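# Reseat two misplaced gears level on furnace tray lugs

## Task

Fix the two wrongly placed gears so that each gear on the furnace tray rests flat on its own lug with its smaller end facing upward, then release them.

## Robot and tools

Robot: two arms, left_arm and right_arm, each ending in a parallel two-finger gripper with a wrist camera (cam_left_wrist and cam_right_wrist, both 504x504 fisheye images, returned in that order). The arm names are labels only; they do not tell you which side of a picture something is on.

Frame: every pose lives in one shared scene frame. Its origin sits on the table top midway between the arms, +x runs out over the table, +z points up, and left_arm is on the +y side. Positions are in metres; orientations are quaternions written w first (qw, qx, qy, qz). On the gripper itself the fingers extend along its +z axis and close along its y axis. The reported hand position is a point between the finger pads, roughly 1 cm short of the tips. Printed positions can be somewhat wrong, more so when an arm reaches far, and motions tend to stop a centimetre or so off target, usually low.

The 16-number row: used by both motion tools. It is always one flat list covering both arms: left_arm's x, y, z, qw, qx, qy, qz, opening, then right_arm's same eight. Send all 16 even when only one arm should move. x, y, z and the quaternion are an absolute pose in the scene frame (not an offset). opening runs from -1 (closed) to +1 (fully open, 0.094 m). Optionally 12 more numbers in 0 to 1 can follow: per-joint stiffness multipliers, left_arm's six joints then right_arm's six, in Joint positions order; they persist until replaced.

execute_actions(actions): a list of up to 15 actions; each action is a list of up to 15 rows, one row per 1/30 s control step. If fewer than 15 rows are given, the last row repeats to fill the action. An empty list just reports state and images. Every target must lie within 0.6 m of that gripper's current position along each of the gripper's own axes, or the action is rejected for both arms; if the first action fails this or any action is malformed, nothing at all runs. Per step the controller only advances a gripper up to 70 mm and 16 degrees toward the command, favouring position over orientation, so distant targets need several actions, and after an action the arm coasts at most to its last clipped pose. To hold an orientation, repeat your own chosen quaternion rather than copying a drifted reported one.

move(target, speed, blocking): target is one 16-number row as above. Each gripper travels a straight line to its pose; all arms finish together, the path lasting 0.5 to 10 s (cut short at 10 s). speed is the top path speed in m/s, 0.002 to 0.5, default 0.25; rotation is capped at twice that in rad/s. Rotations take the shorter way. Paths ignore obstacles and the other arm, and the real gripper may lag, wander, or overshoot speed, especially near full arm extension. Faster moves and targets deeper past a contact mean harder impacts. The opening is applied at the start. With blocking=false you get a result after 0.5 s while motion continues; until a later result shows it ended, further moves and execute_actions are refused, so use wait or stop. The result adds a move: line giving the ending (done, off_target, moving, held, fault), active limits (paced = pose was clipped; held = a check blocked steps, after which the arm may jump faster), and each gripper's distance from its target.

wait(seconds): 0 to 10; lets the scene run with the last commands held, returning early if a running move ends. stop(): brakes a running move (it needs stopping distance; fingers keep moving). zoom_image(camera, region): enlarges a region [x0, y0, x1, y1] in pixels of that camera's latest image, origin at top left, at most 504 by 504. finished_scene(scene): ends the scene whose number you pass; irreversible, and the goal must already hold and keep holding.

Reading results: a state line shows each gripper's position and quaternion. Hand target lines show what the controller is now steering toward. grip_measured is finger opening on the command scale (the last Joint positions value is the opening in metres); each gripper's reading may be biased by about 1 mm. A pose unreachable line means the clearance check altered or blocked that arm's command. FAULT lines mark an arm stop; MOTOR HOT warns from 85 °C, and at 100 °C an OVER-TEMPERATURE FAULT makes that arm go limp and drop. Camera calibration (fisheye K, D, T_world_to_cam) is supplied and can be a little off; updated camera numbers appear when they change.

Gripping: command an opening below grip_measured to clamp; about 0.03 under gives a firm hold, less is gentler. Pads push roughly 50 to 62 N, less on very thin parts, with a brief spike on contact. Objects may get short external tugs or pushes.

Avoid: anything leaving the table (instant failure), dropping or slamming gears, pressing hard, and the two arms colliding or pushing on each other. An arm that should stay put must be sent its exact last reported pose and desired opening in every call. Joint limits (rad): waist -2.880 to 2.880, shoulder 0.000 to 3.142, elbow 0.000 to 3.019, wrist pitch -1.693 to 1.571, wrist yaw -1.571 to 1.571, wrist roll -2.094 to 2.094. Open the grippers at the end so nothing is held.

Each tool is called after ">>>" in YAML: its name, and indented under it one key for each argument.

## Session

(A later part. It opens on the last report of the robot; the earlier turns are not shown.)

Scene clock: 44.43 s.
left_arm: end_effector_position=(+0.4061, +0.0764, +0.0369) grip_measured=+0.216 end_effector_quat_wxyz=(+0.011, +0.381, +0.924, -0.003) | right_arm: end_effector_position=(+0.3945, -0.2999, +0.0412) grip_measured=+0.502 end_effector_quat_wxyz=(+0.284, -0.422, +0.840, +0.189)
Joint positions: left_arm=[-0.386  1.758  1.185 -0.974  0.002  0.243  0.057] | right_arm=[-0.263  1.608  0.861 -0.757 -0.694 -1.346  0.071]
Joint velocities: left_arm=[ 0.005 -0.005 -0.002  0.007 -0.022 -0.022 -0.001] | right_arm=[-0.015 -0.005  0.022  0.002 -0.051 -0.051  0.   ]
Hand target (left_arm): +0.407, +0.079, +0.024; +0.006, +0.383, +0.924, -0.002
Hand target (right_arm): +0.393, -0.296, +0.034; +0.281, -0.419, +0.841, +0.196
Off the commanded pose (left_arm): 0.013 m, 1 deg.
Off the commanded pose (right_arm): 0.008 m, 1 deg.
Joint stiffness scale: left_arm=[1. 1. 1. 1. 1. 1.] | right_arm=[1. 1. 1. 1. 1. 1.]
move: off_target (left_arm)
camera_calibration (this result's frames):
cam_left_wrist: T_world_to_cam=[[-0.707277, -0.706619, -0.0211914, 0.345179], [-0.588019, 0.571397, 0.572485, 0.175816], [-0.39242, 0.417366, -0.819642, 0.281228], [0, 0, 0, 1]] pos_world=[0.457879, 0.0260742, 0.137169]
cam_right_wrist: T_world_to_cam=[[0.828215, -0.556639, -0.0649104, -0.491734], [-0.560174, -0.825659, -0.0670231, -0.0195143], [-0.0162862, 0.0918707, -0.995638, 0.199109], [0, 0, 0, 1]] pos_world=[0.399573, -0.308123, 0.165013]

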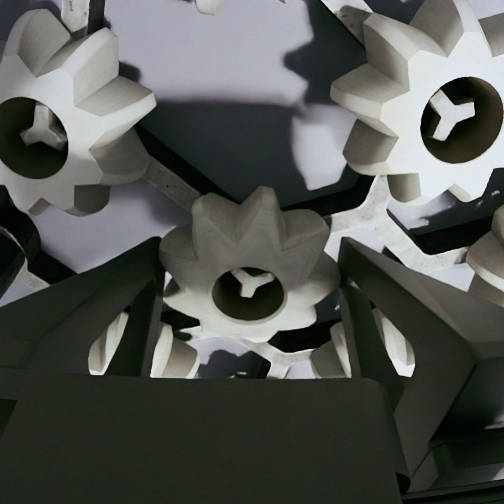

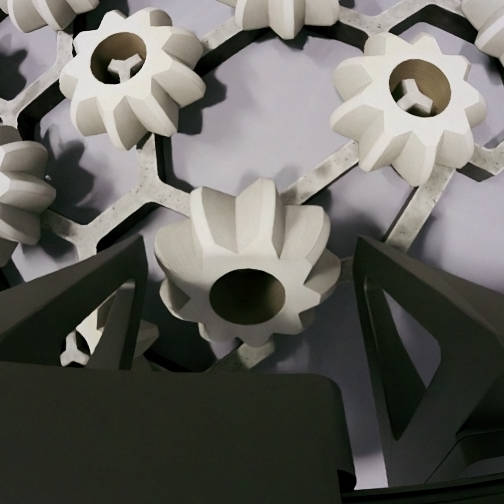

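>>> move:
  target: [0.407, 0.0785, 0.024, 0.006, 0.3827, 0.9239, -0.002, 0.18, 0.3943, -0.2931, 0.0365, 0.2889, -0.4177, 0.8374, 0.2027, 0.31]
  speed: 0.02

Scene clock: 47.63 s.
left_arm: end_effector_position=(+0.4061, +0.0764, +0.0369) grip_measured=+0.192 end_effector_quat_wxyz=(+0.011, +0.381, +0.924, -0.003) | right_arm: end_effector_position=(+0.3956, -0.2974, +0.0436) grip_measured=+0.312 end_effector_quat_wxyz=(+0.292, -0.421, +0.836, +0.195)
Joint positions: left_arm=[-0.386  1.758  1.185 -0.974  0.002  0.243  0.056] | right_arm=[-0.263  1.608  0.861 -0.757 -0.715 -1.346  0.062]
Joint velocities: left_arm=[-0.015  0.005 -0.007 -0.002  0.007 -0.007  0.001] | right_arm=[ 0.005 -0.005  0.002 -0.012  0.007 -0.066 -0.001]
Hand target (left_arm): +0.407, +0.079, +0.024; +0.006, +0.383, +0.924, -0.002
Hand target (right_arm): +0.394, -0.293, +0.037; +0.289, -0.418, +0.837, +0.203
Off the commanded pose (left_arm): 0.013 m, 1 deg.
Off the commanded pose (right_arm): 0.008 m, 1 deg.
Joint stiffness scale: left_arm=[1. 1. 1. 1. 1. 1.] | right_arm=[1. 1. 1. 1. 1. 1.]
move: off_target (left_arm)
camera_calibration (this result's frames):
cam_left_wrist: T_world_to_cam=[[-0.707277, -0.706619, -0.0211914, 0.345179], [-0.588019, 0.571397, 0.572485, 0.175816], [-0.39242, 0.417366, -0.819642, 0.281228], [0, 0, 0, 1]] pos_world=[0.457879, 0.0260742, 0.137169]
cam_right_wrist: T_world_to_cam=[[0.829588, -0.554212, -0.0680666, -0.490694], [-0.558324, -0.824981, -0.0876377, -0.0163072], [-0.0075838, 0.110706, -0.993824, 0.203291], [0, 0, 0, 1]] pos_world=[0.399511, -0.307907, 0.167207]

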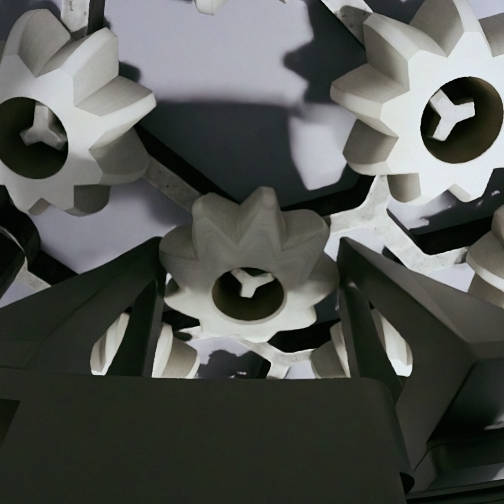

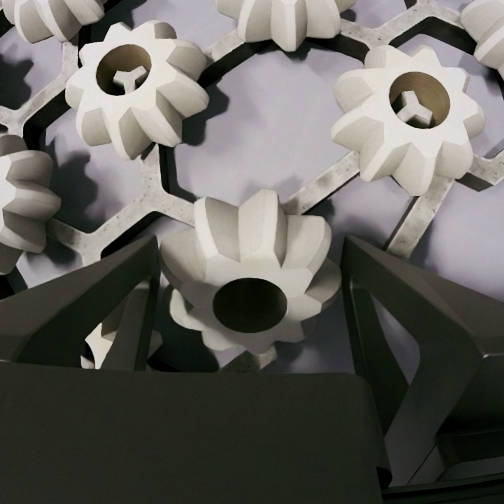

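>>> execute_actions:
  actions:
    - [[0.407, 0.0785, 0.024, 0.006, 0.3827, 0.9239, -0.002, 0.17, 0.3943, -0.2931, 0.0365, 0.2889, -0.4177, 0.8374, 0.2027, 0.29],[0.407, 0.0785, 0.024, 0.006, 0.3827, 0.9239, -0.002, 0.165, 0.3943, -0.2931, 0.0365, 0.2889, -0.4177, 0.8374, 0.2027, 0.27],[0.407, 0.0785, 0.024, 0.006, 0.3827, 0.9239, -0.002, 0.16, 0.3943, -0.2931, 0.0365, 0.2889, -0.4177, 0.8374, 0.2027, 0.255],[0.407, 0.0785, 0.024, 0.006, 0.3827, 0.9239, -0.002, 0.155, 0.3943, -0.2931, 0.0365, 0.2889, -0.4177, 0.8374, 0.2027, 0.24],[0.407, 0.0785, 0.024, 0.006, 0.3827, 0.9239, -0.002, 0.15, 0.3943, -0.2931, 0.0365, 0.2889, -0.4177, 0.8374, 0.2027, 0.23],[0.407, 0.0785, 0.024, 0.006, 0.3827, 0.9239, -0.002, 0.15, 0.3943, -0.2931, 0.0365, 0.2889, -0.4177, 0.8374, 0.2027, 0.22],[0.407, 0.0785, 0.024, 0.006, 0.3827, 0.9239, -0.002, 0.15, 0.3943, -0.2931, 0.0365, 0.2889, -0.4177, 0.8374, 0.2027, 0.21],[0.407, 0.0785, 0.024, 0.006, 0.3827, 0.9239, -0.002, 0.15, 0.3943, -0.2931, 0.0365, 0.2889, -0.4177, 0.8374, 0.2027, 0.20],[0.407, 0.0785, 0.024, 0.006, 0.3827, 0.9239, -0.002, 0.15, 0.3943, -0.2931, 0.0365, 0.2889, -0.4177, 0.8374, 0.2027, 0.19],[0.407, 0.0785, 0.024, 0.006, 0.3827, 0.9239, -0.002, 0.15, 0.3943, -0.2931, 0.0365, 0.2889, -0.4177, 0.8374, 0.2027, 0.18],[0.407, 0.0785, 0.024, 0.006, 0.3827, 0.9239, -0.002, 0.15, 0.3943, -0.2931, 0.0365, 0.2889, -0.4177, 0.8374, 0.2027, 0.17]]

Scene clock: 48.70 s.
left_arm: end_effector_position=(+0.4061, +0.0764, +0.0367) grip_measured=+0.173 end_effector_quat_wxyz=(+0.011, +0.381, +0.924, -0.003) | right_arm: end_effector_position=(+0.3961, -0.2976, +0.0436) grip_measured=+0.188 end_effector_quat_wxyz=(+0.293, -0.421, +0.836, +0.194)
Joint positions: left_arm=[-0.386  1.759  1.185 -0.974  0.002  0.243  0.055] | right_arm=[-0.263  1.608  0.861 -0.754 -0.715 -1.346  0.056]
Joint velocities: left_arm=[-0.015  0.005 -0.002 -0.012 -0.022 -0.022 -0.001] | right_arm=[-0.015 -0.024  0.002 -0.022  0.051 -0.007  0.   ]
Hand target (left_arm): +0.407, +0.079, +0.024; +0.006, +0.383, +0.924, -0.002
Hand target (right_arm): +0.394, -0.293, +0.037; +0.289, -0.418, +0.837, +0.203
Off the commanded pose (left_arm): 0.013 m, 1 deg.
Off the commanded pose (right_arm): 0.009 m, 1 deg.
Joint stiffness scale: left_arm=[1. 1. 1. 1. 1. 1.] | right_arm=[1. 1. 1. 1. 1. 1.]
camera_calibration (this result's frames):
cam_left_wrist: T_world_to_cam=[[-0.707284, -0.706615, -0.0210983, 0.345165], [-0.587832, 0.571285, 0.572789, 0.17581], [-0.392688, 0.417526, -0.819431, 0.281152], [0, 0, 0, 1]] pos_world=[0.457881, 0.0260729, 0.136965]
cam_right_wrist: T_world_to_cam=[[0.829775, -0.554243, -0.0654891, -0.49141], [-0.558076, -0.825065, -0.0884259, -0.0162569], [-0.00502334, 0.109921, -0.993928, 0.202151], [0, 0, 0, 1]] pos_world=[0.399702, -0.307994, 0.167304]

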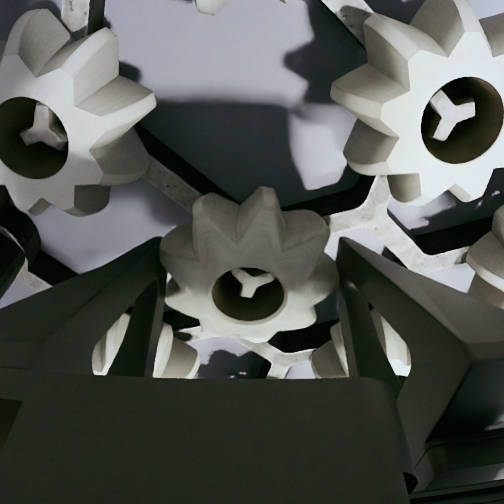

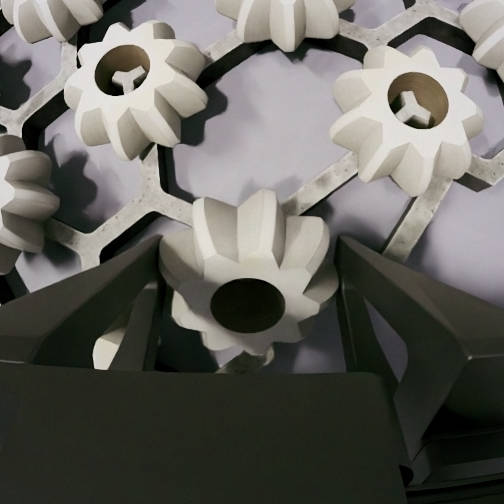

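>>> move:
  target: [0.4061, 0.0764, 0.10, 0.006, 0.3827, 0.9239, -0.002, 0.14, 0.3961, -0.2976, 0.085, 0.2889, -0.4177, 0.8374, 0.2027, 0.14]
  speed: 0.06

Scene clock: 51.23 s.
left_arm: end_effector_position=(+0.3908, +0.0857, +0.0735) grip_measured=+0.142 end_effector_quat_wxyz=(-0.020, +0.381, +0.924, +0.003) | right_arm: end_effector_position=(+0.3769, -0.2896, +0.0568) grip_measured=+0.184 end_effector_quat_wxyz=(+0.265, -0.408, +0.844, +0.225)
Joint positions: left_arm=[-0.386  1.705  1.221 -1.128  0.001  0.244  0.054] | right_arm=[-0.264  1.575  0.868 -0.884 -0.711 -1.346  0.056]
Joint velocities: left_arm=[-0.015 -0.015 -0.012  0.002 -0.037 -0.037 -0.002] | right_arm=[-0.015 -0.024 -0.007 -0.012 -0.007  0.022 -0.   ]
Hand target (left_arm): +0.405, +0.077, +0.101; +0.007, +0.383, +0.924, -0.002
Hand target (right_arm): +0.395, -0.297, +0.085; +0.289, -0.418, +0.837, +0.203
Off the commanded pose (left_arm): 0.032 m, 3 deg.
Off the commanded pose (right_arm): 0.035 m, 4 deg.
Joint stiffness scale: left_arm=[1. 1. 1. 1. 1. 1.] | right_arm=[1. 1. 1. 1. 1. 1.]
move: off_target (left_arm, right_arm)
camera_calibration (this result's frames):
cam_left_wrist: T_world_to_cam=[[-0.708302, -0.705883, -0.00614933, 0.340928], [-0.55496, 0.551437, 0.622846, 0.125629], [-0.436265, 0.444576, -0.782321, 0.313314], [0, 0, 0, 1]] pos_world=[0.447887, 0.0320869, 0.168961]
cam_right_wrist: T_world_to_cam=[[0.820212, -0.551256, -0.15287, -0.460802], [-0.565372, -0.821885, -0.0697085, -0.0165614], [-0.0872143, 0.143604, -0.985785, 0.254531], [0, 0, 0, 1]] pos_world=[0.390791, -0.304183, 0.179316]

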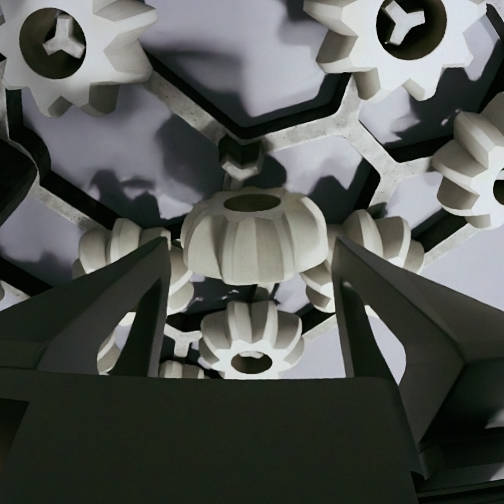

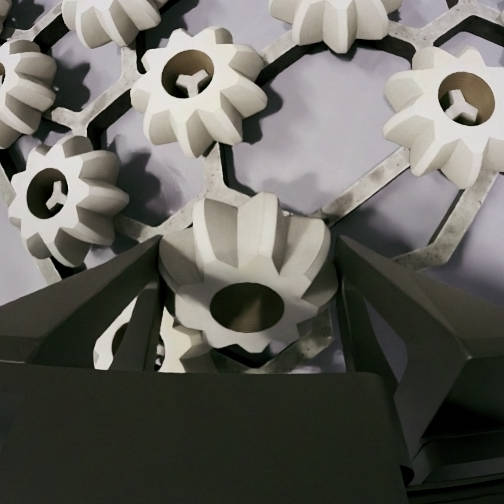

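>>> zoom_image:
  camera: "cam_left_wrist"
  region: [130, 110, 390, 330]

>>> zoom_image:
  camera: "cam_right_wrist"
  region: [80, 170, 400, 380]

Region (130, 110, 390, 330) of cam_left_wrist's 504x504 image, scaled by 1.938, with more detail than that image has; it fills the top 426 rows of this view, and the rest is white.

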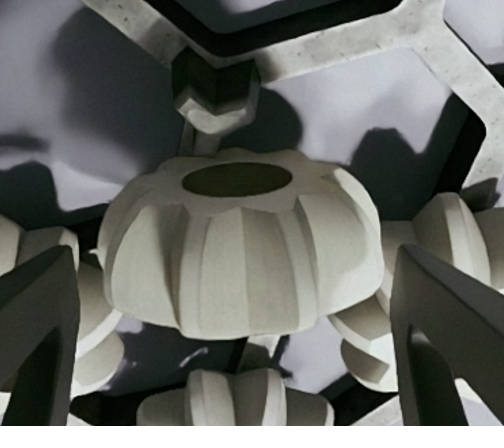

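Region (80, 170, 400, 380) of cam_right_wrist's 504x504 image, scaled by 1.575, with more detail than that image has; it fills the top 331 rows of this view, and the rest is white.

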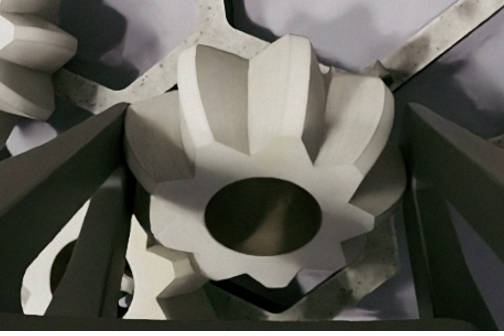

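>>> execute_actions:
  actions:
    - [[0.4061, 0.0764, 0.101, 0.006, 0.3827, 0.9239, -0.002, 0.14, 0.3961, -0.2976, 0.0855, 0.2889, -0.4177, 0.8374, 0.2027, 0.14],[0.4061, 0.0764, 0.102, 0.006, 0.3827, 0.9239, -0.002, 0.14, 0.3961, -0.2976, 0.0865, 0.2889, -0.4177, 0.8374, 0.2027, 0.14],[0.4061, 0.0764, 0.104, 0.006, 0.3827, 0.9239, -0.002, 0.14, 0.3961, -0.2976, 0.088, 0.2889, -0.4177, 0.8374, 0.2027, 0.14],[0.4061, 0.0764, 0.106, 0.006, 0.3827, 0.9239, -0.002, 0.14, 0.3961, -0.2976, 0.090, 0.2889, -0.4177, 0.8374, 0.2027, 0.14],[0.4061, 0.0764, 0.109, 0.006, 0.3827, 0.9239, -0.002, 0.14, 0.3961, -0.2976, 0.092, 0.2889, -0.4177, 0.8374, 0.2027, 0.14],[0.4061, 0.0764, 0.112, 0.006, 0.3827, 0.9239, -0.002, 0.14, 0.3961, -0.2976, 0.0945, 0.2889, -0.4177, 0.8374, 0.2027, 0.14],[0.4061, 0.0764, 0.115, 0.006, 0.3827, 0.9239, -0.002, 0.14, 0.3961, -0.2976, 0.097, 0.2889, -0.4177, 0.8374, 0.2027, 0.14],[0.4061, 0.0764, 0.118, 0.006, 0.3827, 0.9239, -0.002, 0.14, 0.3961, -0.2976, 0.0995, 0.2889, -0.4177, 0.8374, 0.2027, 0.14],[0.4061, 0.0764, 0.121, 0.006, 0.3827, 0.9239, -0.002, 0.14, 0.3961, -0.2976, 0.102, 0.2889, -0.4177, 0.8374, 0.2027, 0.14],[0.4061, 0.0764, 0.124, 0.006, 0.3827, 0.9239, -0.002, 0.14, 0.3961, -0.2976, 0.1045, 0.2889, -0.4177, 0.8374, 0.2027, 0.14],[0.4061, 0.0764, 0.127, 0.006, 0.3827, 0.9239, -0.002, 0.14, 0.3961, -0.2976, 0.107, 0.2889, -0.4177, 0.8374, 0.2027, 0.14],[0.4061, 0.0764, 0.130, 0.006, 0.3827, 0.9239, -0.002, 0.14, 0.3961, -0.2976, 0.1095, 0.2889, -0.4177, 0.8374, 0.2027, 0.14],[0.4061, 0.0764, 0.133, 0.006, 0.3827, 0.9239, -0.002, 0.14, 0.3961, -0.2976, 0.112, 0.2889, -0.4177, 0.8374, 0.2027, 0.14],[0.4061, 0.0764, 0.136, 0.006, 0.3827, 0.9239, -0.002, 0.14, 0.3961, -0.2976, 0.1145, 0.2889, -0.4177, 0.8374, 0.2027, 0.14],[0.4061, 0.0764, 0.139, 0.006, 0.3827, 0.9239, -0.002, 0.14, 0.3961, -0.2976, 0.117, 0.2889, -0.4177, 0.8374, 0.2027, 0.14]]
    - [[0.4061, 0.0764, 0.142, 0.006, 0.3827, 0.9239, -0.002, 0.3, 0.3961, -0.2976, 0.119, 0.2889, -0.4177, 0.8374, 0.2027, 0.14],[0.4061, 0.0764, 0.144, 0.006, 0.3827, 0.9239, -0.002, 0.5, 0.3961, -0.2976, 0.121, 0.2889, -0.4177, 0.8374, 0.2027, 0.14],[0.4061, 0.0764, 0.146, 0.006, 0.3827, 0.9239, -0.002, 0.7, 0.3961, -0.2976, 0.1225, 0.2889, -0.4177, 0.8374, 0.2027, 0.14],[0.4061, 0.0764, 0.148, 0.006, 0.3827, 0.9239, -0.002, 0.9, 0.3961, -0.2976, 0.1238, 0.2889, -0.4177, 0.8374, 0.2027, 0.14],[0.4061, 0.0764, 0.149, 0.006, 0.3827, 0.9239, -0.002, 1.0, 0.3961, -0.2976, 0.1245, 0.2889, -0.4177, 0.8374, 0.2027, 0.14],[0.4061, 0.0764, 0.150, 0.006, 0.3827, 0.9239, -0.002, 1.0, 0.3961, -0.2976, 0.125, 0.2889, -0.4177, 0.8374, 0.2027, 0.14]]

Scene clock: 56.60 s.
left_arm: end_effector_position=(+0.3930, +0.0843, +0.1216) grip_measured=+0.999 end_effector_quat_wxyz=(-0.022, +0.381, +0.924, +0.003) | right_arm: end_effector_position=(+0.3743, -0.2883, +0.0931) grip_measured=+0.184 end_effector_quat_wxyz=(+0.262, -0.406, +0.845, +0.229)
Joint positions: left_arm=[-0.386  1.661  1.302 -1.256  0.001  0.244  0.094] | right_arm=[-0.264  1.507  0.908 -1.002 -0.711 -1.346  0.056]
Joint velocities: left_arm=[-0.024 -0.015  0.002 -0.002 -0.022  0.081 -0.001] | right_arm=[ 0.005  0.005  0.007 -0.017 -0.095 -0.051 -0.001]
Hand target (left_arm): +0.405, +0.077, +0.150; +0.006, +0.383, +0.924, -0.002
Hand target (right_arm): +0.395, -0.297, +0.125; +0.289, -0.417, +0.837, +0.203
Off the commanded pose (left_arm): 0.032 m, 3 deg.
Off the commanded pose (right_arm): 0.040 m, 5 deg.
Joint stiffness scale: left_arm=[1. 1. 1. 1. 1. 1.] | right_arm=[1. 1. 1. 1. 1. 1.]
camera_calibration (this result's frames):
cam_left_wrist: T_world_to_cam=[[-0.708317, -0.705874, -0.00540071, 0.341786], [-0.553326, 0.550459, 0.62516, 0.0968146], [-0.438311, 0.4458, -0.780478, 0.353038], [0, 0, 0, 1]] pos_world=[0.450404, 0.0305809, 0.21686]
cam_right_wrist: T_world_to_cam=[[0.818704, -0.550491, -0.163352, -0.450611], [-0.566036, -0.821542, -0.0683495, -0.0142387], [-0.0965745, 0.148421, -0.984197, 0.294635], [0, 0, 0, 1]] pos_world=[0.389312, -0.303485, 0.215397]

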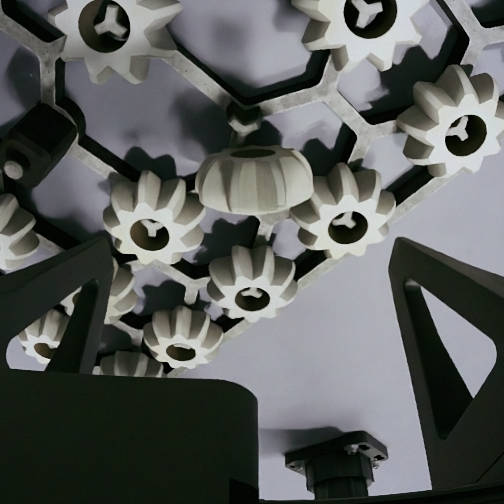

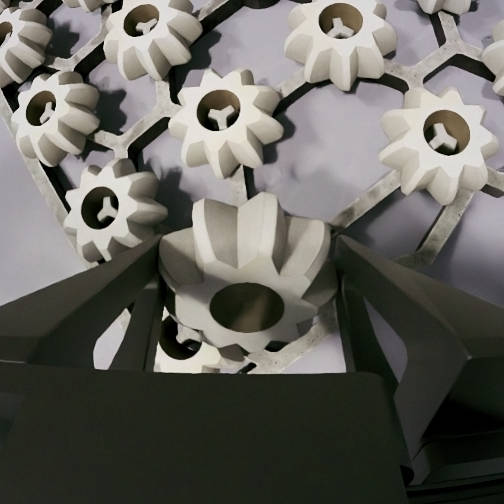

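>>> zoom_image:
  camera: "cam_left_wrist"
  region: [95, 80, 405, 330]

>>> zoom_image:
  camera: "cam_left_wrist"
  region: [180, 90, 330, 240]

>>> zoom_image:
  camera: "cam_right_wrist"
  region: [130, 180, 370, 380]

Region (95, 80, 405, 330) of cam_left_wrist's 504x504 image, scaled by 1.626, with more detail than that image has; it fills the top 406 rows of this view, and the rest is white.

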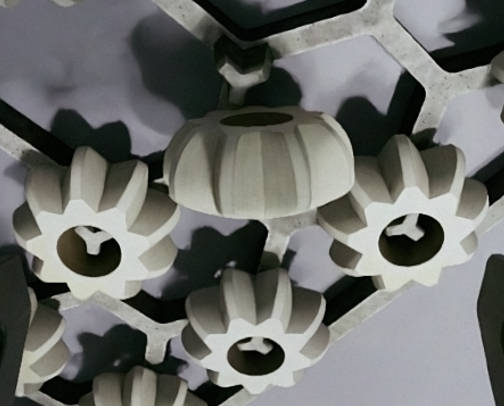

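Region (180, 90, 330, 240) of cam_left_wrist's 504x504 image, scaled by 3.360, with more detail than that image has.

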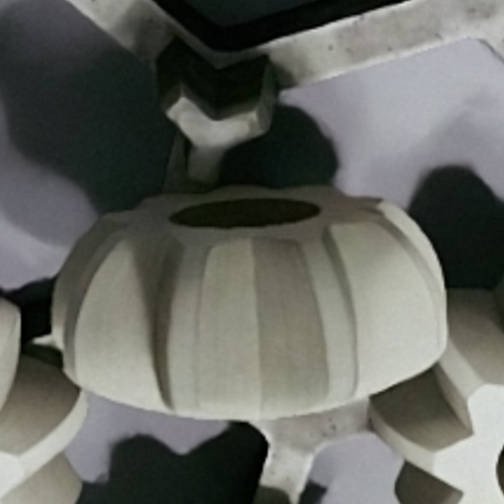

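Region (130, 180, 370, 380) of cam_right_wrist's 504x504 image, scaled by 2.100, with more detail than that image has.

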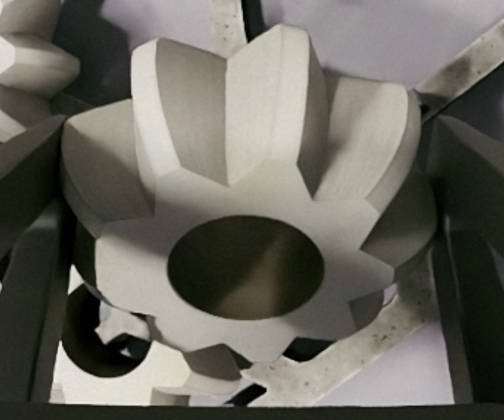

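>>> move:
  target: [0.396, 0.081, 0.105, -0.0460, -0.4041, 0.9077, 0.1034, -0.04, 0.404, -0.290, 0.105, -0.0305, -0.4845, 0.8741, -0.0169, 0.14]
  speed: 0.4

Scene clock: 66.33 s.
left_arm: end_effector_position=(+0.3833, +0.0911, +0.0979) grip_measured=-0.038 end_effector_quat_wxyz=(-0.048, -0.401, +0.908, +0.108) | right_arm: end_effector_position=(+0.3789, -0.2900, +0.0881) grip_measured=+0.184 end_effector_quat_wxyz=(-0.045, -0.487, +0.872, -0.005)
Joint positions: left_arm=[-0.401  1.773  1.366 -1.397 -0.042 -1.391  0.045] | right_arm=[ 0.051  1.53   1.043 -1.15   0.062 -1.14   0.056]
Joint velocities: left_arm=[-0.024 -0.005  0.012 -0.012 -0.022  0.037 -0.   ] | right_arm=[-0.015 -0.015 -0.017  0.002 -0.007 -0.007 -0.   ]
Hand target (left_arm): +0.395, +0.082, +0.104; -0.045, -0.405, +0.907, +0.103
Hand target (right_arm): +0.403, -0.292, +0.107; -0.027, -0.483, +0.875, -0.021
Off the commanded pose (left_arm): 0.018 m, 1 deg.
Off the commanded pose (right_arm): 0.030 m, 2 deg.
Joint stiffness scale: left_arm=[1. 1. 1. 1. 1. 1.] | right_arm=[1. 1. 1. 1. 1. 1.]
move: off_target (left_arm, right_arm)
camera_calibration (this result's frames):
cam_left_wrist: T_world_to_cam=[[0.713165, -0.654484, -0.251089, -0.185972], [-0.434825, -0.693973, 0.573872, 0.175448], [-0.549839, -0.300085, -0.779503, 0.437861], [0, 0, 0, 1]] pos_world=[0.449671, 0.131436, 0.193934]
cam_right_wrist: T_world_to_cam=[[0.860848, -0.507334, -0.0394038, -0.470544], [-0.362874, -0.666322, 0.651411, -0.108809], [-0.356739, -0.546468, -0.757701, 0.16754], [0, 0, 0, 1]] pos_world=[0.425351, -0.219669, 0.179283]

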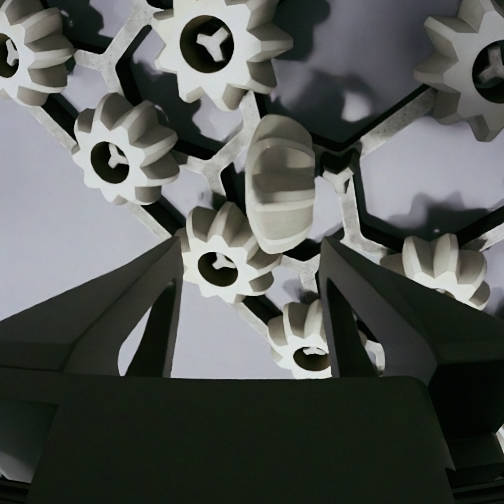

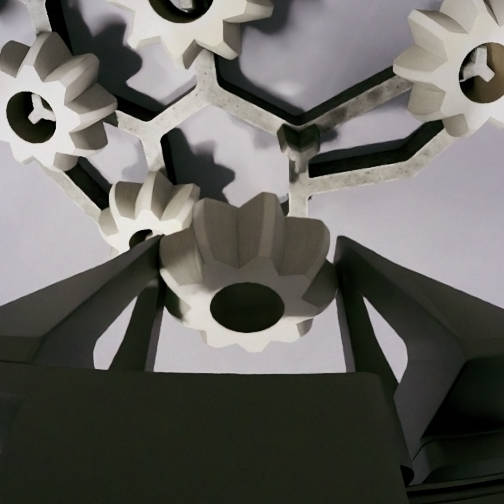

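>>> zoom_image:
  camera: "cam_left_wrist"
  region: [170, 95, 380, 295]

>>> zoom_image:
  camera: "cam_right_wrist"
  region: [230, 80, 370, 220]

>>> zoom_image:
  camera: "cam_right_wrist"
  region: [0, 0, 260, 270]

Region (170, 95, 380, 295) of cam_left_wrist's 504x504 image, scaled by 2.400, with more detail than that image has; it fills the top 480 rows of this view, and the rest is white.

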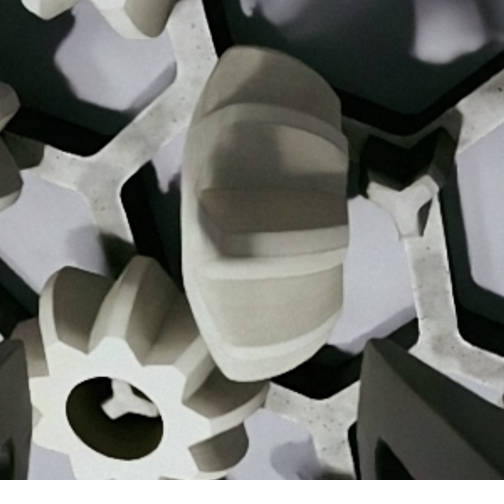

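Region (230, 80, 370, 220) of cam_right_wrist's 504x504 image, scaled by 3.600, with more detail than that image has.

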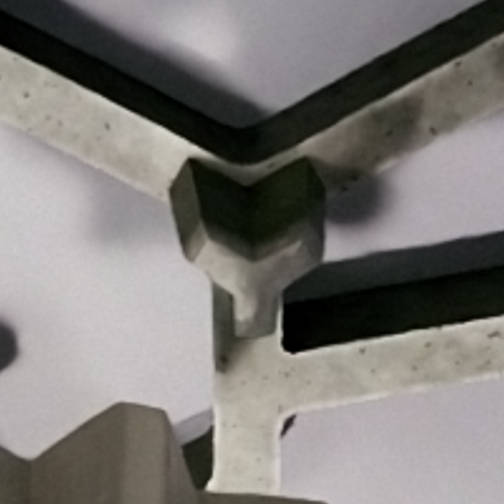

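Region (0, 0, 260, 270) of cam_right_wrist's 504x504 image, scaled by 1.867, with more detail than that image has; it fills the left 485 columns of this view, and the rest is white.

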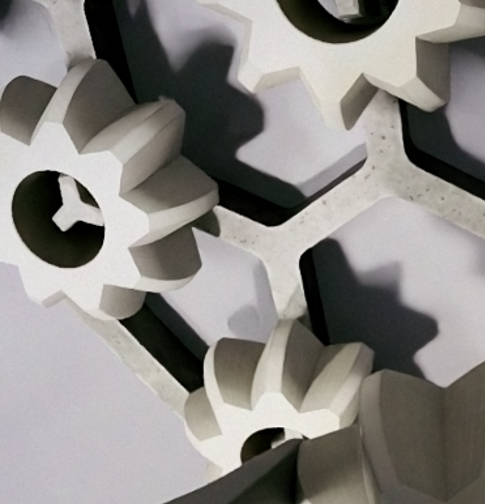

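>>> move:
  target: [0.3946, 0.0851, 0.074, -0.0460, -0.4041, 0.9077, 0.1034, -0.04, 0.404, -0.290, 0.056, -0.0305, -0.4845, 0.8741, -0.0169, 0.14]
  speed: 0.06

Scene clock: 69.93 s.
left_arm: end_effector_position=(+0.3903, +0.0867, +0.0829) grip_measured=-0.038 end_effector_quat_wxyz=(-0.045, -0.403, +0.908, +0.104) | right_arm: end_effector_position=(+0.3984, -0.2925, +0.0558) grip_measured=+0.184 end_effector_quat_wxyz=(-0.035, -0.486, +0.873, -0.013)
Joint positions: left_arm=[-0.401  1.802  1.366 -1.358 -0.042 -1.394  0.045] | right_arm=[ 0.051  1.607  1.039 -1.044  0.062 -1.138  0.056]
Joint velocities: left_arm=[ 0.005 -0.024 -0.012  0.007  0.095  0.007  0.   ] | right_arm=[-0.005 -0.015 -0.002 -0.007 -0.066 -0.022  0.   ]
Hand target (left_arm): +0.394, +0.085, +0.074; -0.046, -0.404, +0.908, +0.103
Hand target (right_arm): +0.404, -0.290, +0.056; -0.030, -0.484, +0.874, -0.017
Off the commanded pose (left_arm): 0.010 m, 0 deg.
Off the commanded pose (right_arm): 0.006 m, 1 deg.
Joint stiffness scale: left_arm=[1. 1. 1. 1. 1. 1.] | right_arm=[1. 1. 1. 1. 1. 1.]
move: done
camera_calibration (this result's frames):
cam_left_wrist: T_world_to_cam=[[0.717123, -0.653848, -0.241283, -0.199979], [-0.438284, -0.692261, 0.573308, 0.185325], [-0.541886, -0.305382, -0.783008, 0.426396], [0, 0, 0, 1]] pos_world=[0.455693, 0.127751, 0.179372]
cam_right_wrist: T_world_to_cam=[[0.86038, -0.509387, -0.0164863, -0.49154], [-0.380414, -0.663392, 0.644358, -0.0740632], [-0.339164, -0.54812, -0.764547, 0.141576], [0, 0, 0, 1]] pos_world=[0.442754, -0.221916, 0.147861]

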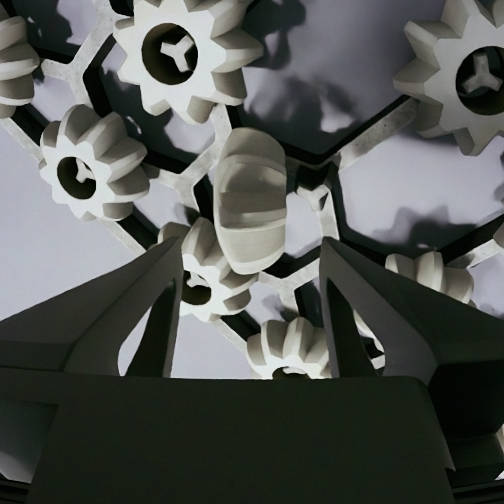

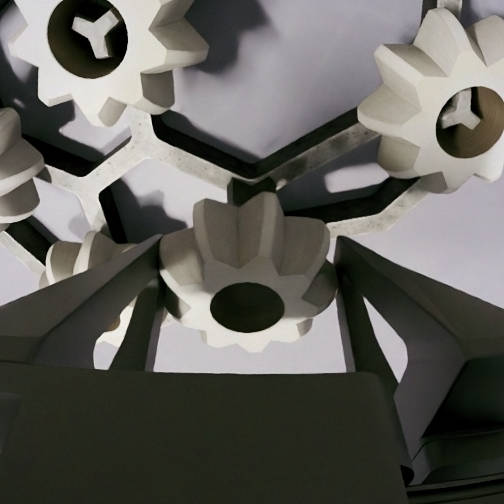

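>>> execute_actions:
  actions: []

Scene clock: 71.03 s.
left_arm: end_effector_position=(+0.3903, +0.0867, +0.0829) grip_measured=-0.038 end_effector_quat_wxyz=(-0.045, -0.403, +0.908, +0.104) | right_arm: end_effector_position=(+0.3984, -0.2925, +0.0558) grip_measured=+0.184 end_effector_quat_wxyz=(-0.035, -0.486, +0.873, -0.013)
Joint positions: left_arm=[-0.401  1.802  1.366 -1.358 -0.042 -1.394  0.045] | right_arm=[ 0.051  1.607  1.039 -1.044  0.062 -1.138  0.056]
Joint velocities: left_arm=[-0.015 -0.005 -0.007  0.017  0.022  0.037 -0.001] | right_arm=[-0.005  0.015 -0.007 -0.007 -0.037 -0.007 -0.001]
Hand target (left_arm): +0.394, +0.085, +0.074; -0.046, -0.404, +0.908, +0.103
Hand target (right_arm): +0.404, -0.290, +0.056; -0.030, -0.484, +0.874, -0.017
Off the commanded pose (left_arm): 0.010 m, 0 deg.
Off the commanded pose (right_arm): 0.006 m, 1 deg.
Joint stiffness scale: left_arm=[1. 1. 1. 1. 1. 1.] | right_arm=[1. 1. 1. 1. 1. 1.]
camera_calibration (this result's frames):
cam_left_wrist: T_world_to_cam=[[0.717123, -0.653848, -0.241283, -0.199979], [-0.438284, -0.692261, 0.573308, 0.185325], [-0.541886, -0.305382, -0.783008, 0.426396], [0, 0, 0, 1]] pos_world=[0.455693, 0.127751, 0.179372]
cam_right_wrist: T_world_to_cam=[[0.86038, -0.509387, -0.0164863, -0.49154], [-0.380414, -0.663392, 0.644358, -0.0740632], [-0.339164, -0.54812, -0.764547, 0.141576], [0, 0, 0, 1]] pos_world=[0.442754, -0.221916, 0.147861]

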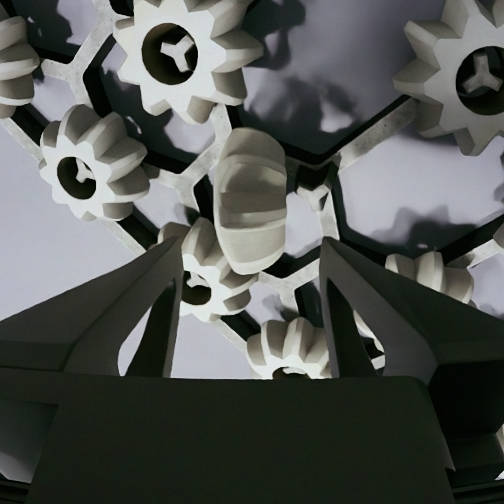

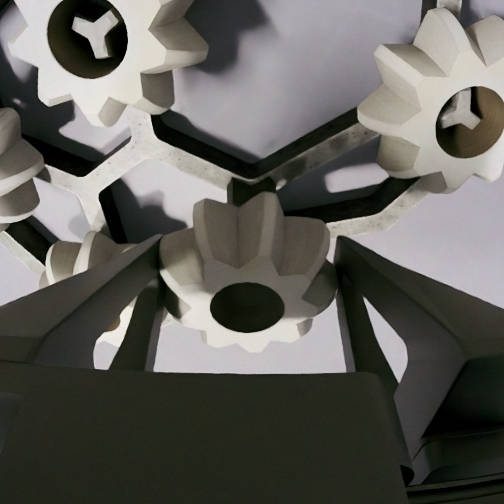

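>>> zoom_image:
  camera: "cam_right_wrist"
  region: [150, 130, 350, 360]

>>> zoom_image:
  camera: "cam_left_wrist"
  region: [140, 100, 380, 340]

Region (150, 130, 350, 360) of cam_right_wrist's 504x504 image, scaled by 2.191, with more detail than that image has; it fills the left 438 columns of this view, and the rest is white.

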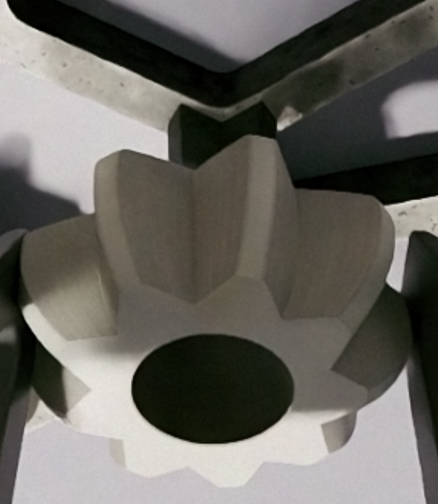

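Region (140, 100, 380, 340) of cam_left_wrist's 504x504 image, scaled by 2.100, with more detail than that image has.

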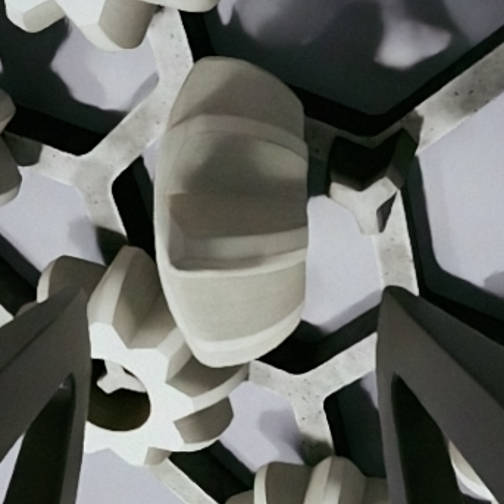

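>>> move:
  target: [0.3923,0.0878,0.059,-0.0460,-0.4041,0.9077,0.1034,-0.04,0.405,-0.2872,0.054,-0.0305,-0.4845,0.8741,-0.0169,0.14]
  speed: 0.03

Scene clock: 74.47 s.
left_arm: end_effector_position=(+0.3910, +0.0863, +0.0723) grip_measured=-0.038 end_effector_quat_wxyz=(-0.042, -0.403, +0.909, +0.098) | right_arm: end_effector_position=(+0.4001, -0.2898, +0.0558) grip_measured=+0.184 end_effector_quat_wxyz=(-0.033, -0.486, +0.873, -0.015)
Joint positions: left_arm=[-0.401  1.808  1.346 -1.319 -0.042 -1.394  0.045] | right_arm=[ 0.058  1.607  1.039 -1.039  0.062 -1.132  0.056]
Joint velocities: left_arm=[-0.015 -0.015 -0.012 -0.002  0.037  0.007 -0.   ] | right_arm=[ 0.005  0.015 -0.007  0.007 -0.037  0.022 -0.001]
Hand target (left_arm): +0.392, +0.088, +0.059; -0.046, -0.404, +0.908, +0.104
Hand target (right_arm): +0.405, -0.287, +0.054; -0.030, -0.484, +0.874, -0.017
Off the commanded pose (left_arm): 0.013 m, 1 deg.
Off the commanded pose (right_arm): 0.006 m, 0 deg.
Joint stiffness scale: left_arm=[1. 1. 1. 1. 1. 1.] | right_arm=[1. 1. 1. 1. 1. 1.]
move: off_target (left_arm)
camera_calibration (this result's frames):
cam_left_wrist: T_world_to_cam=[[0.719642, -0.655405, -0.229257, -0.205048], [-0.444422, -0.688466, 0.573153, 0.19353], [-0.533483, -0.310578, -0.786726, 0.415721], [0, 0, 0, 1]] pos_world=[0.45535, 0.127963, 0.169127]
cam_right_wrist: T_world_to_cam=[[0.860854, -0.508729, -0.0111573, -0.491958], [-0.383531, -0.663096, 0.642812, -0.070186], [-0.334416, -0.549089, -0.765942, 0.14148], [0, 0, 0, 1]] pos_world=[0.443899, -0.219129, 0.147993]

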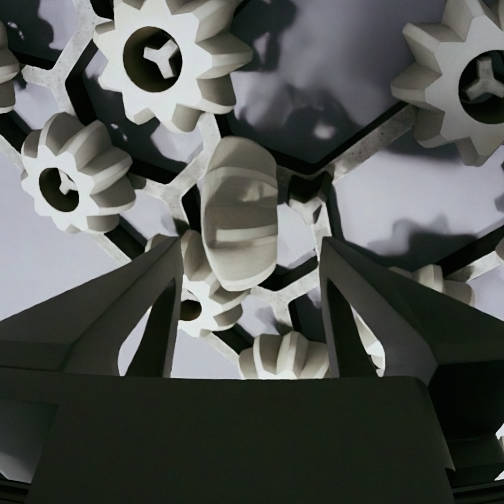

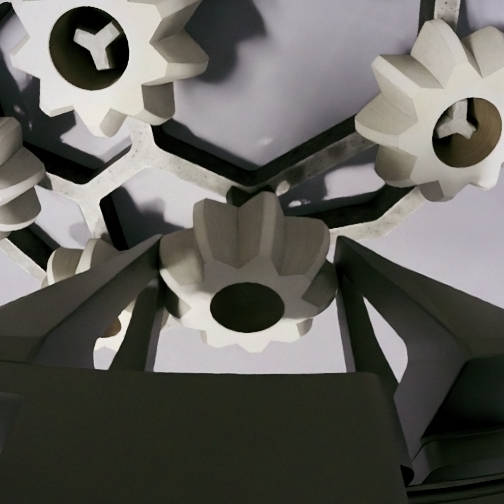

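>>> execute_actions:
  actions:
    - [[0.3921,0.0880,0.0583,-0.0460,-0.4041,0.9077,0.1034,-0.04,0.4030,-0.2880,0.0510,-0.0335,-0.4846,0.8740,-0.0148,0.14],[0.3919,0.0883,0.0577,-0.0460,-0.4041,0.9077,0.1034,-0.04,0.4012,-0.2885,0.0482,-0.0362,-0.4846,0.8739,-0.0129,0.14],[0.3917,0.0885,0.0570,-0.0460,-0.4041,0.9077,0.1034,-0.04,0.3996,-0.2890,0.0460,-0.0387,-0.4847,0.8738,-0.0112,0.14],[0.3916,0.0888,0.0563,-0.0460,-0.4041,0.9077,0.1034,-0.04,0.3996,-0.2890,0.0455,-0.0387,-0.4847,0.8738,-0.0112,0.14],[0.3914,0.0890,0.0557,-0.0460,-0.4041,0.9077,0.1034,-0.04,0.3996,-0.2890,0.0450,-0.0387,-0.4847,0.8738,-0.0112,0.14],[0.3912,0.0893,0.0550,-0.0460,-0.4041,0.9077,0.1034,-0.04,0.3996,-0.2890,0.0445,-0.0387,-0.4847,0.8738,-0.0112,0.14],[0.3910,0.0895,0.0543,-0.0460,-0.4041,0.9077,0.1034,-0.04,0.3996,-0.2890,0.0440,-0.0387,-0.4847,0.8738,-0.0112,0.14],[0.3908,0.0898,0.0537,-0.0460,-0.4041,0.9077,0.1034,-0.04,0.3996,-0.2890,0.0435,-0.0387,-0.4847,0.8738,-0.0112,0.14],[0.3906,0.0900,0.0530,-0.0460,-0.4041,0.9077,0.1034,-0.04,0.3996,-0.2890,0.0430,-0.0387,-0.4847,0.8738,-0.0112,0.14],[0.3904,0.0903,0.0523,-0.0460,-0.4041,0.9077,0.1034,-0.04,0.3996,-0.2890,0.0425,-0.0387,-0.4847,0.8738,-0.0112,0.14],[0.3902,0.0905,0.0517,-0.0460,-0.4041,0.9077,0.1034,-0.04,0.3996,-0.2890,0.0420,-0.0387,-0.4847,0.8738,-0.0112,0.14],[0.3901,0.0908,0.0510,-0.0460,-0.4041,0.9077,0.1034,-0.04,0.3996,-0.2890,0.0415,-0.0387,-0.4847,0.8738,-0.0112,0.14],[0.3899,0.0910,0.0503,-0.0460,-0.4041,0.9077,0.1034,-0.04,0.3996,-0.2890,0.0410,-0.0387,-0.4847,0.8738,-0.0112,0.14],[0.3897,0.0913,0.0497,-0.0460,-0.4041,0.9077,0.1034,-0.04,0.3996,-0.2890,0.0405,-0.0387,-0.4847,0.8738,-0.0112,0.14],[0.3895,0.0915,0.0490,-0.0460,-0.4041,0.9077,0.1034,-0.04,0.3996,-0.2890,0.0400,-0.0387,-0.4847,0.8738,-0.0112,0.14]]

>>> wait:
  seconds: 0.5

Scene clock: 79.43 s.
left_arm: end_effector_position=(+0.3881, +0.0881, +0.0643) grip_measured=-0.038 end_effector_quat_wxyz=(-0.041, -0.403, +0.909, +0.098) | right_arm: end_effector_position=(+0.3988, -0.2900, +0.0516) grip_measured=+0.182 end_effector_quat_wxyz=(-0.036, -0.486, +0.873, -0.014)
Joint positions: left_arm=[-0.401  1.808  1.324 -1.294 -0.042 -1.394  0.045] | right_arm=[ 0.058  1.613  1.034 -1.033  0.064 -1.131  0.056]
Joint velocities: left_arm=[ 0.005 -0.005 -0.042  0.051  0.037  0.037  0.   ] | right_arm=[-0.015 -0.024 -0.012  0.007  0.007 -0.066  0.   ]
Hand target (left_arm): +0.389, +0.092, +0.049; -0.046, -0.404, +0.908, +0.103
Hand target (right_arm): +0.399, -0.289, +0.041; -0.039, -0.485, +0.874, -0.011
Off the commanded pose (left_arm): 0.016 m, 1 deg.
Off the commanded pose (right_arm): 0.012 m, 0 deg.
Joint stiffness scale: left_arm=[1. 1. 1. 1. 1. 1.] | right_arm=[1. 1. 1. 1. 1. 1.]
camera_calibration (this result's frames):
cam_left_wrist: T_world_to_cam=[[0.720013, -0.655634, -0.227431, -0.203866], [-0.445352, -0.687891, 0.573121, 0.198339], [-0.532206, -0.311368, -0.787278, 0.4081], [0, 0, 0, 1]] pos_world=[0.452309, 0.129843, 0.16125]
cam_right_wrist: T_world_to_cam=[[0.860627, -0.509002, -0.015437, -0.490707], [-0.379903, -0.661942, 0.646148, -0.0694973], [-0.339109, -0.550227, -0.763056, 0.139121], [0, 0, 0, 1]] pos_world=[0.443091, -0.219226, 0.143488]

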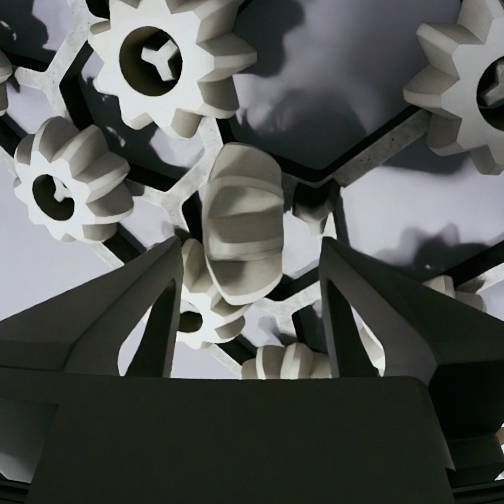

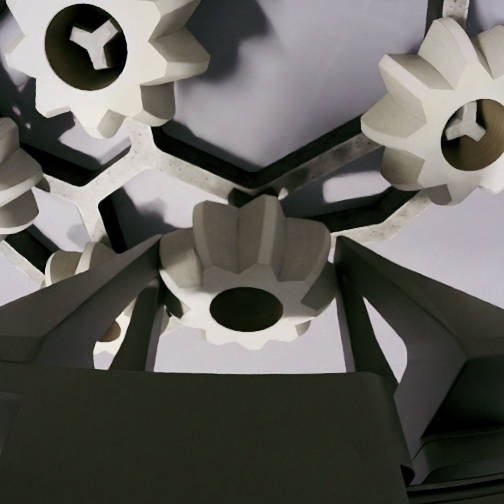

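Scene clock: 79.93 s.
left_arm: end_effector_position=(+0.3876, +0.0884, +0.0625) grip_measured=-0.038 end_effector_quat_wxyz=(-0.041, -0.403, +0.909, +0.098) | right_arm: end_effector_position=(+0.3988, -0.2900, +0.0516) grip_measured=+0.182 end_effector_quat_wxyz=(-0.036, -0.486, +0.873, -0.014)
Joint positions: left_arm=[-0.401  1.81   1.32  -1.291 -0.042 -1.394  0.045] | right_arm=[ 0.058  1.613  1.034 -1.033  0.064 -1.131  0.056]
Joint velocities: left_arm=[ 0.005 -0.005 -0.007 -0.012 -0.037 -0.007  0.001] | right_arm=[-0.005 -0.005  0.002 -0.002 -0.037 -0.007 -0.   ]
Hand target (left_arm): +0.389, +0.092, +0.049; -0.046, -0.404, +0.908, +0.103
Hand target (right_arm): +0.399, -0.289, +0.041; -0.039, -0.485, +0.874, -0.011
Off the commanded pose (left_arm): 0.014 m, 1 deg.
Off the commanded pose (right_arm): 0.012 m, 0 deg.
Joint stiffness scale: left_arm=[1. 1. 1. 1. 1. 1.] | right_arm=[1. 1. 1. 1. 1. 1.]
wait: 0.50 s; at rest by 0.20 s
camera_calibration (this result's frames):
cam_left_wrist: T_world_to_cam=[[0.719791, -0.655497, -0.228527, -0.203547], [-0.444794, -0.688236, 0.57314, 0.199203], [-0.532972, -0.310894, -0.786947, 0.406695], [0, 0, 0, 1]] pos_world=[0.451873, 0.130113, 0.15936]
cam_right_wrist: T_world_to_cam=[[0.860627, -0.509002, -0.015437, -0.490707], [-0.379903, -0.661942, 0.646148, -0.0694973], [-0.339109, -0.550227, -0.763056, 0.139121], [0, 0, 0, 1]] pos_world=[0.443091, -0.219226, 0.143488]

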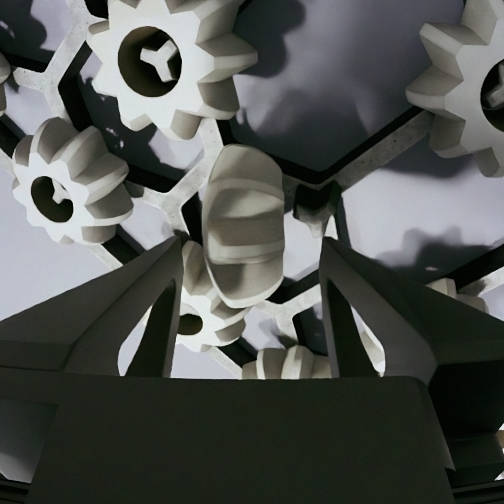

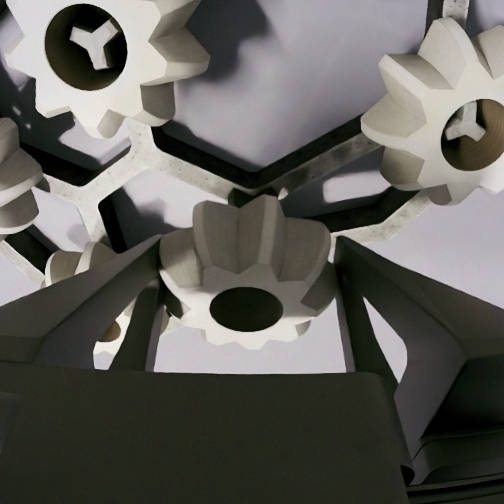

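>>> zoom_image:
  camera: "cam_right_wrist"
  region: [150, 130, 350, 360]

Region (150, 130, 350, 360) of cam_right_wrist's 504x504 image, scaled by 2.191, with more detail than that image has; it fills the left 438 columns of this view, and the rest is white.

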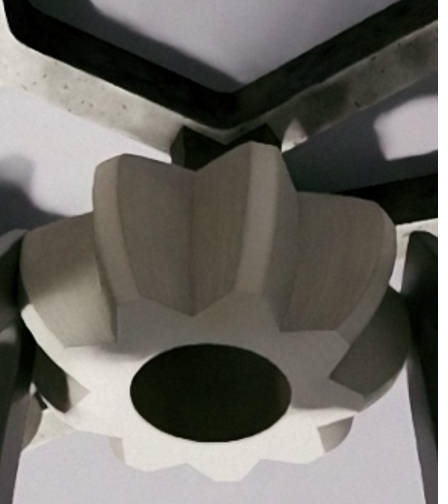

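>>> zoom_image:
  camera: "cam_right_wrist"
  region: [0, 0, 220, 150]

>>> zoom_image:
  camera: "cam_right_wrist"
  region: [344, 20, 504, 220]

Region (0, 0, 220, 150) of cam_right_wrist's 504x504 image, scaled by 2.291, with more detail than that image has; it fills the top 344 rows of this view, and the rest is white.

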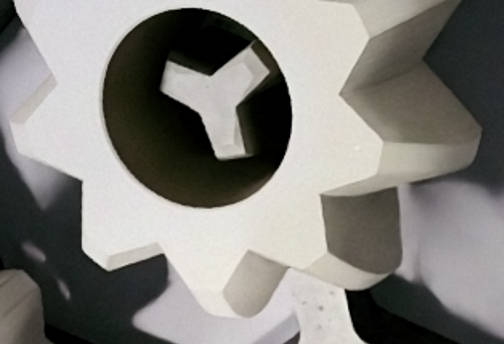

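Region (344, 20, 504, 220) of cam_right_wrist's 504x504 image, scaled by 2.520, with more detail than that image has; it fills the left 403 columns of this view, and the rest is white.

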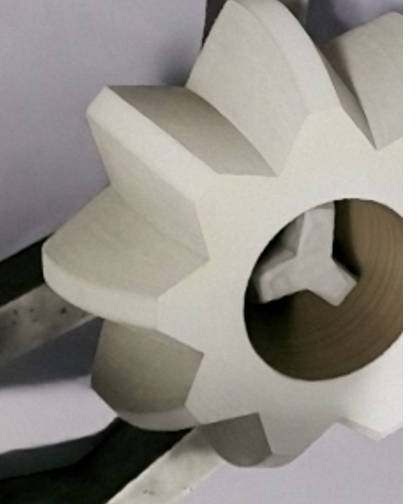

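>>> zoom_image:
  camera: "cam_left_wrist"
  region: [90, 0, 250, 140]

>>> zoom_image:
  camera: "cam_left_wrist"
  region: [160, 130, 380, 330]

Region (90, 0, 250, 140) of cam_left_wrist's 504x504 image, scaled by 3.150, with more detail than that image has; it fills the top 441 rows of this view, and the rest is white.

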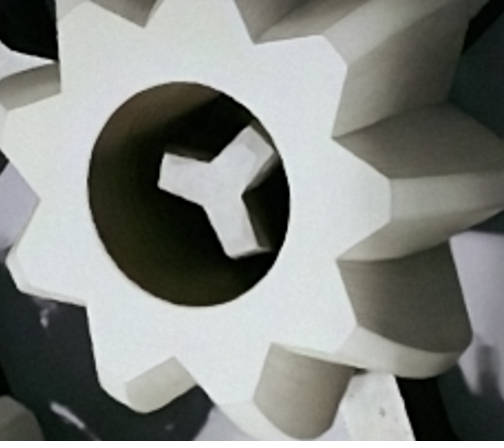

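Region (160, 130, 380, 330) of cam_left_wrist's 504x504 image, scaled by 2.291, with more detail than that image has; it fills the top 458 rows of this view, and the rest is white.

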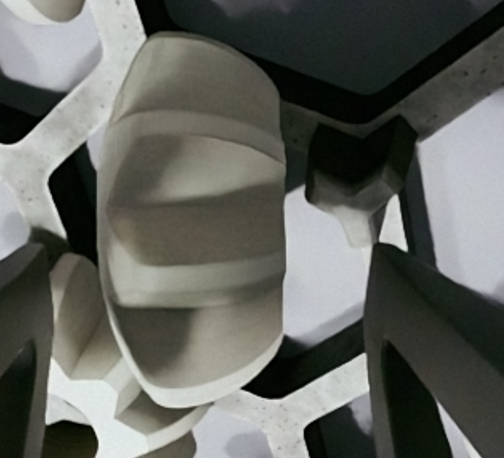

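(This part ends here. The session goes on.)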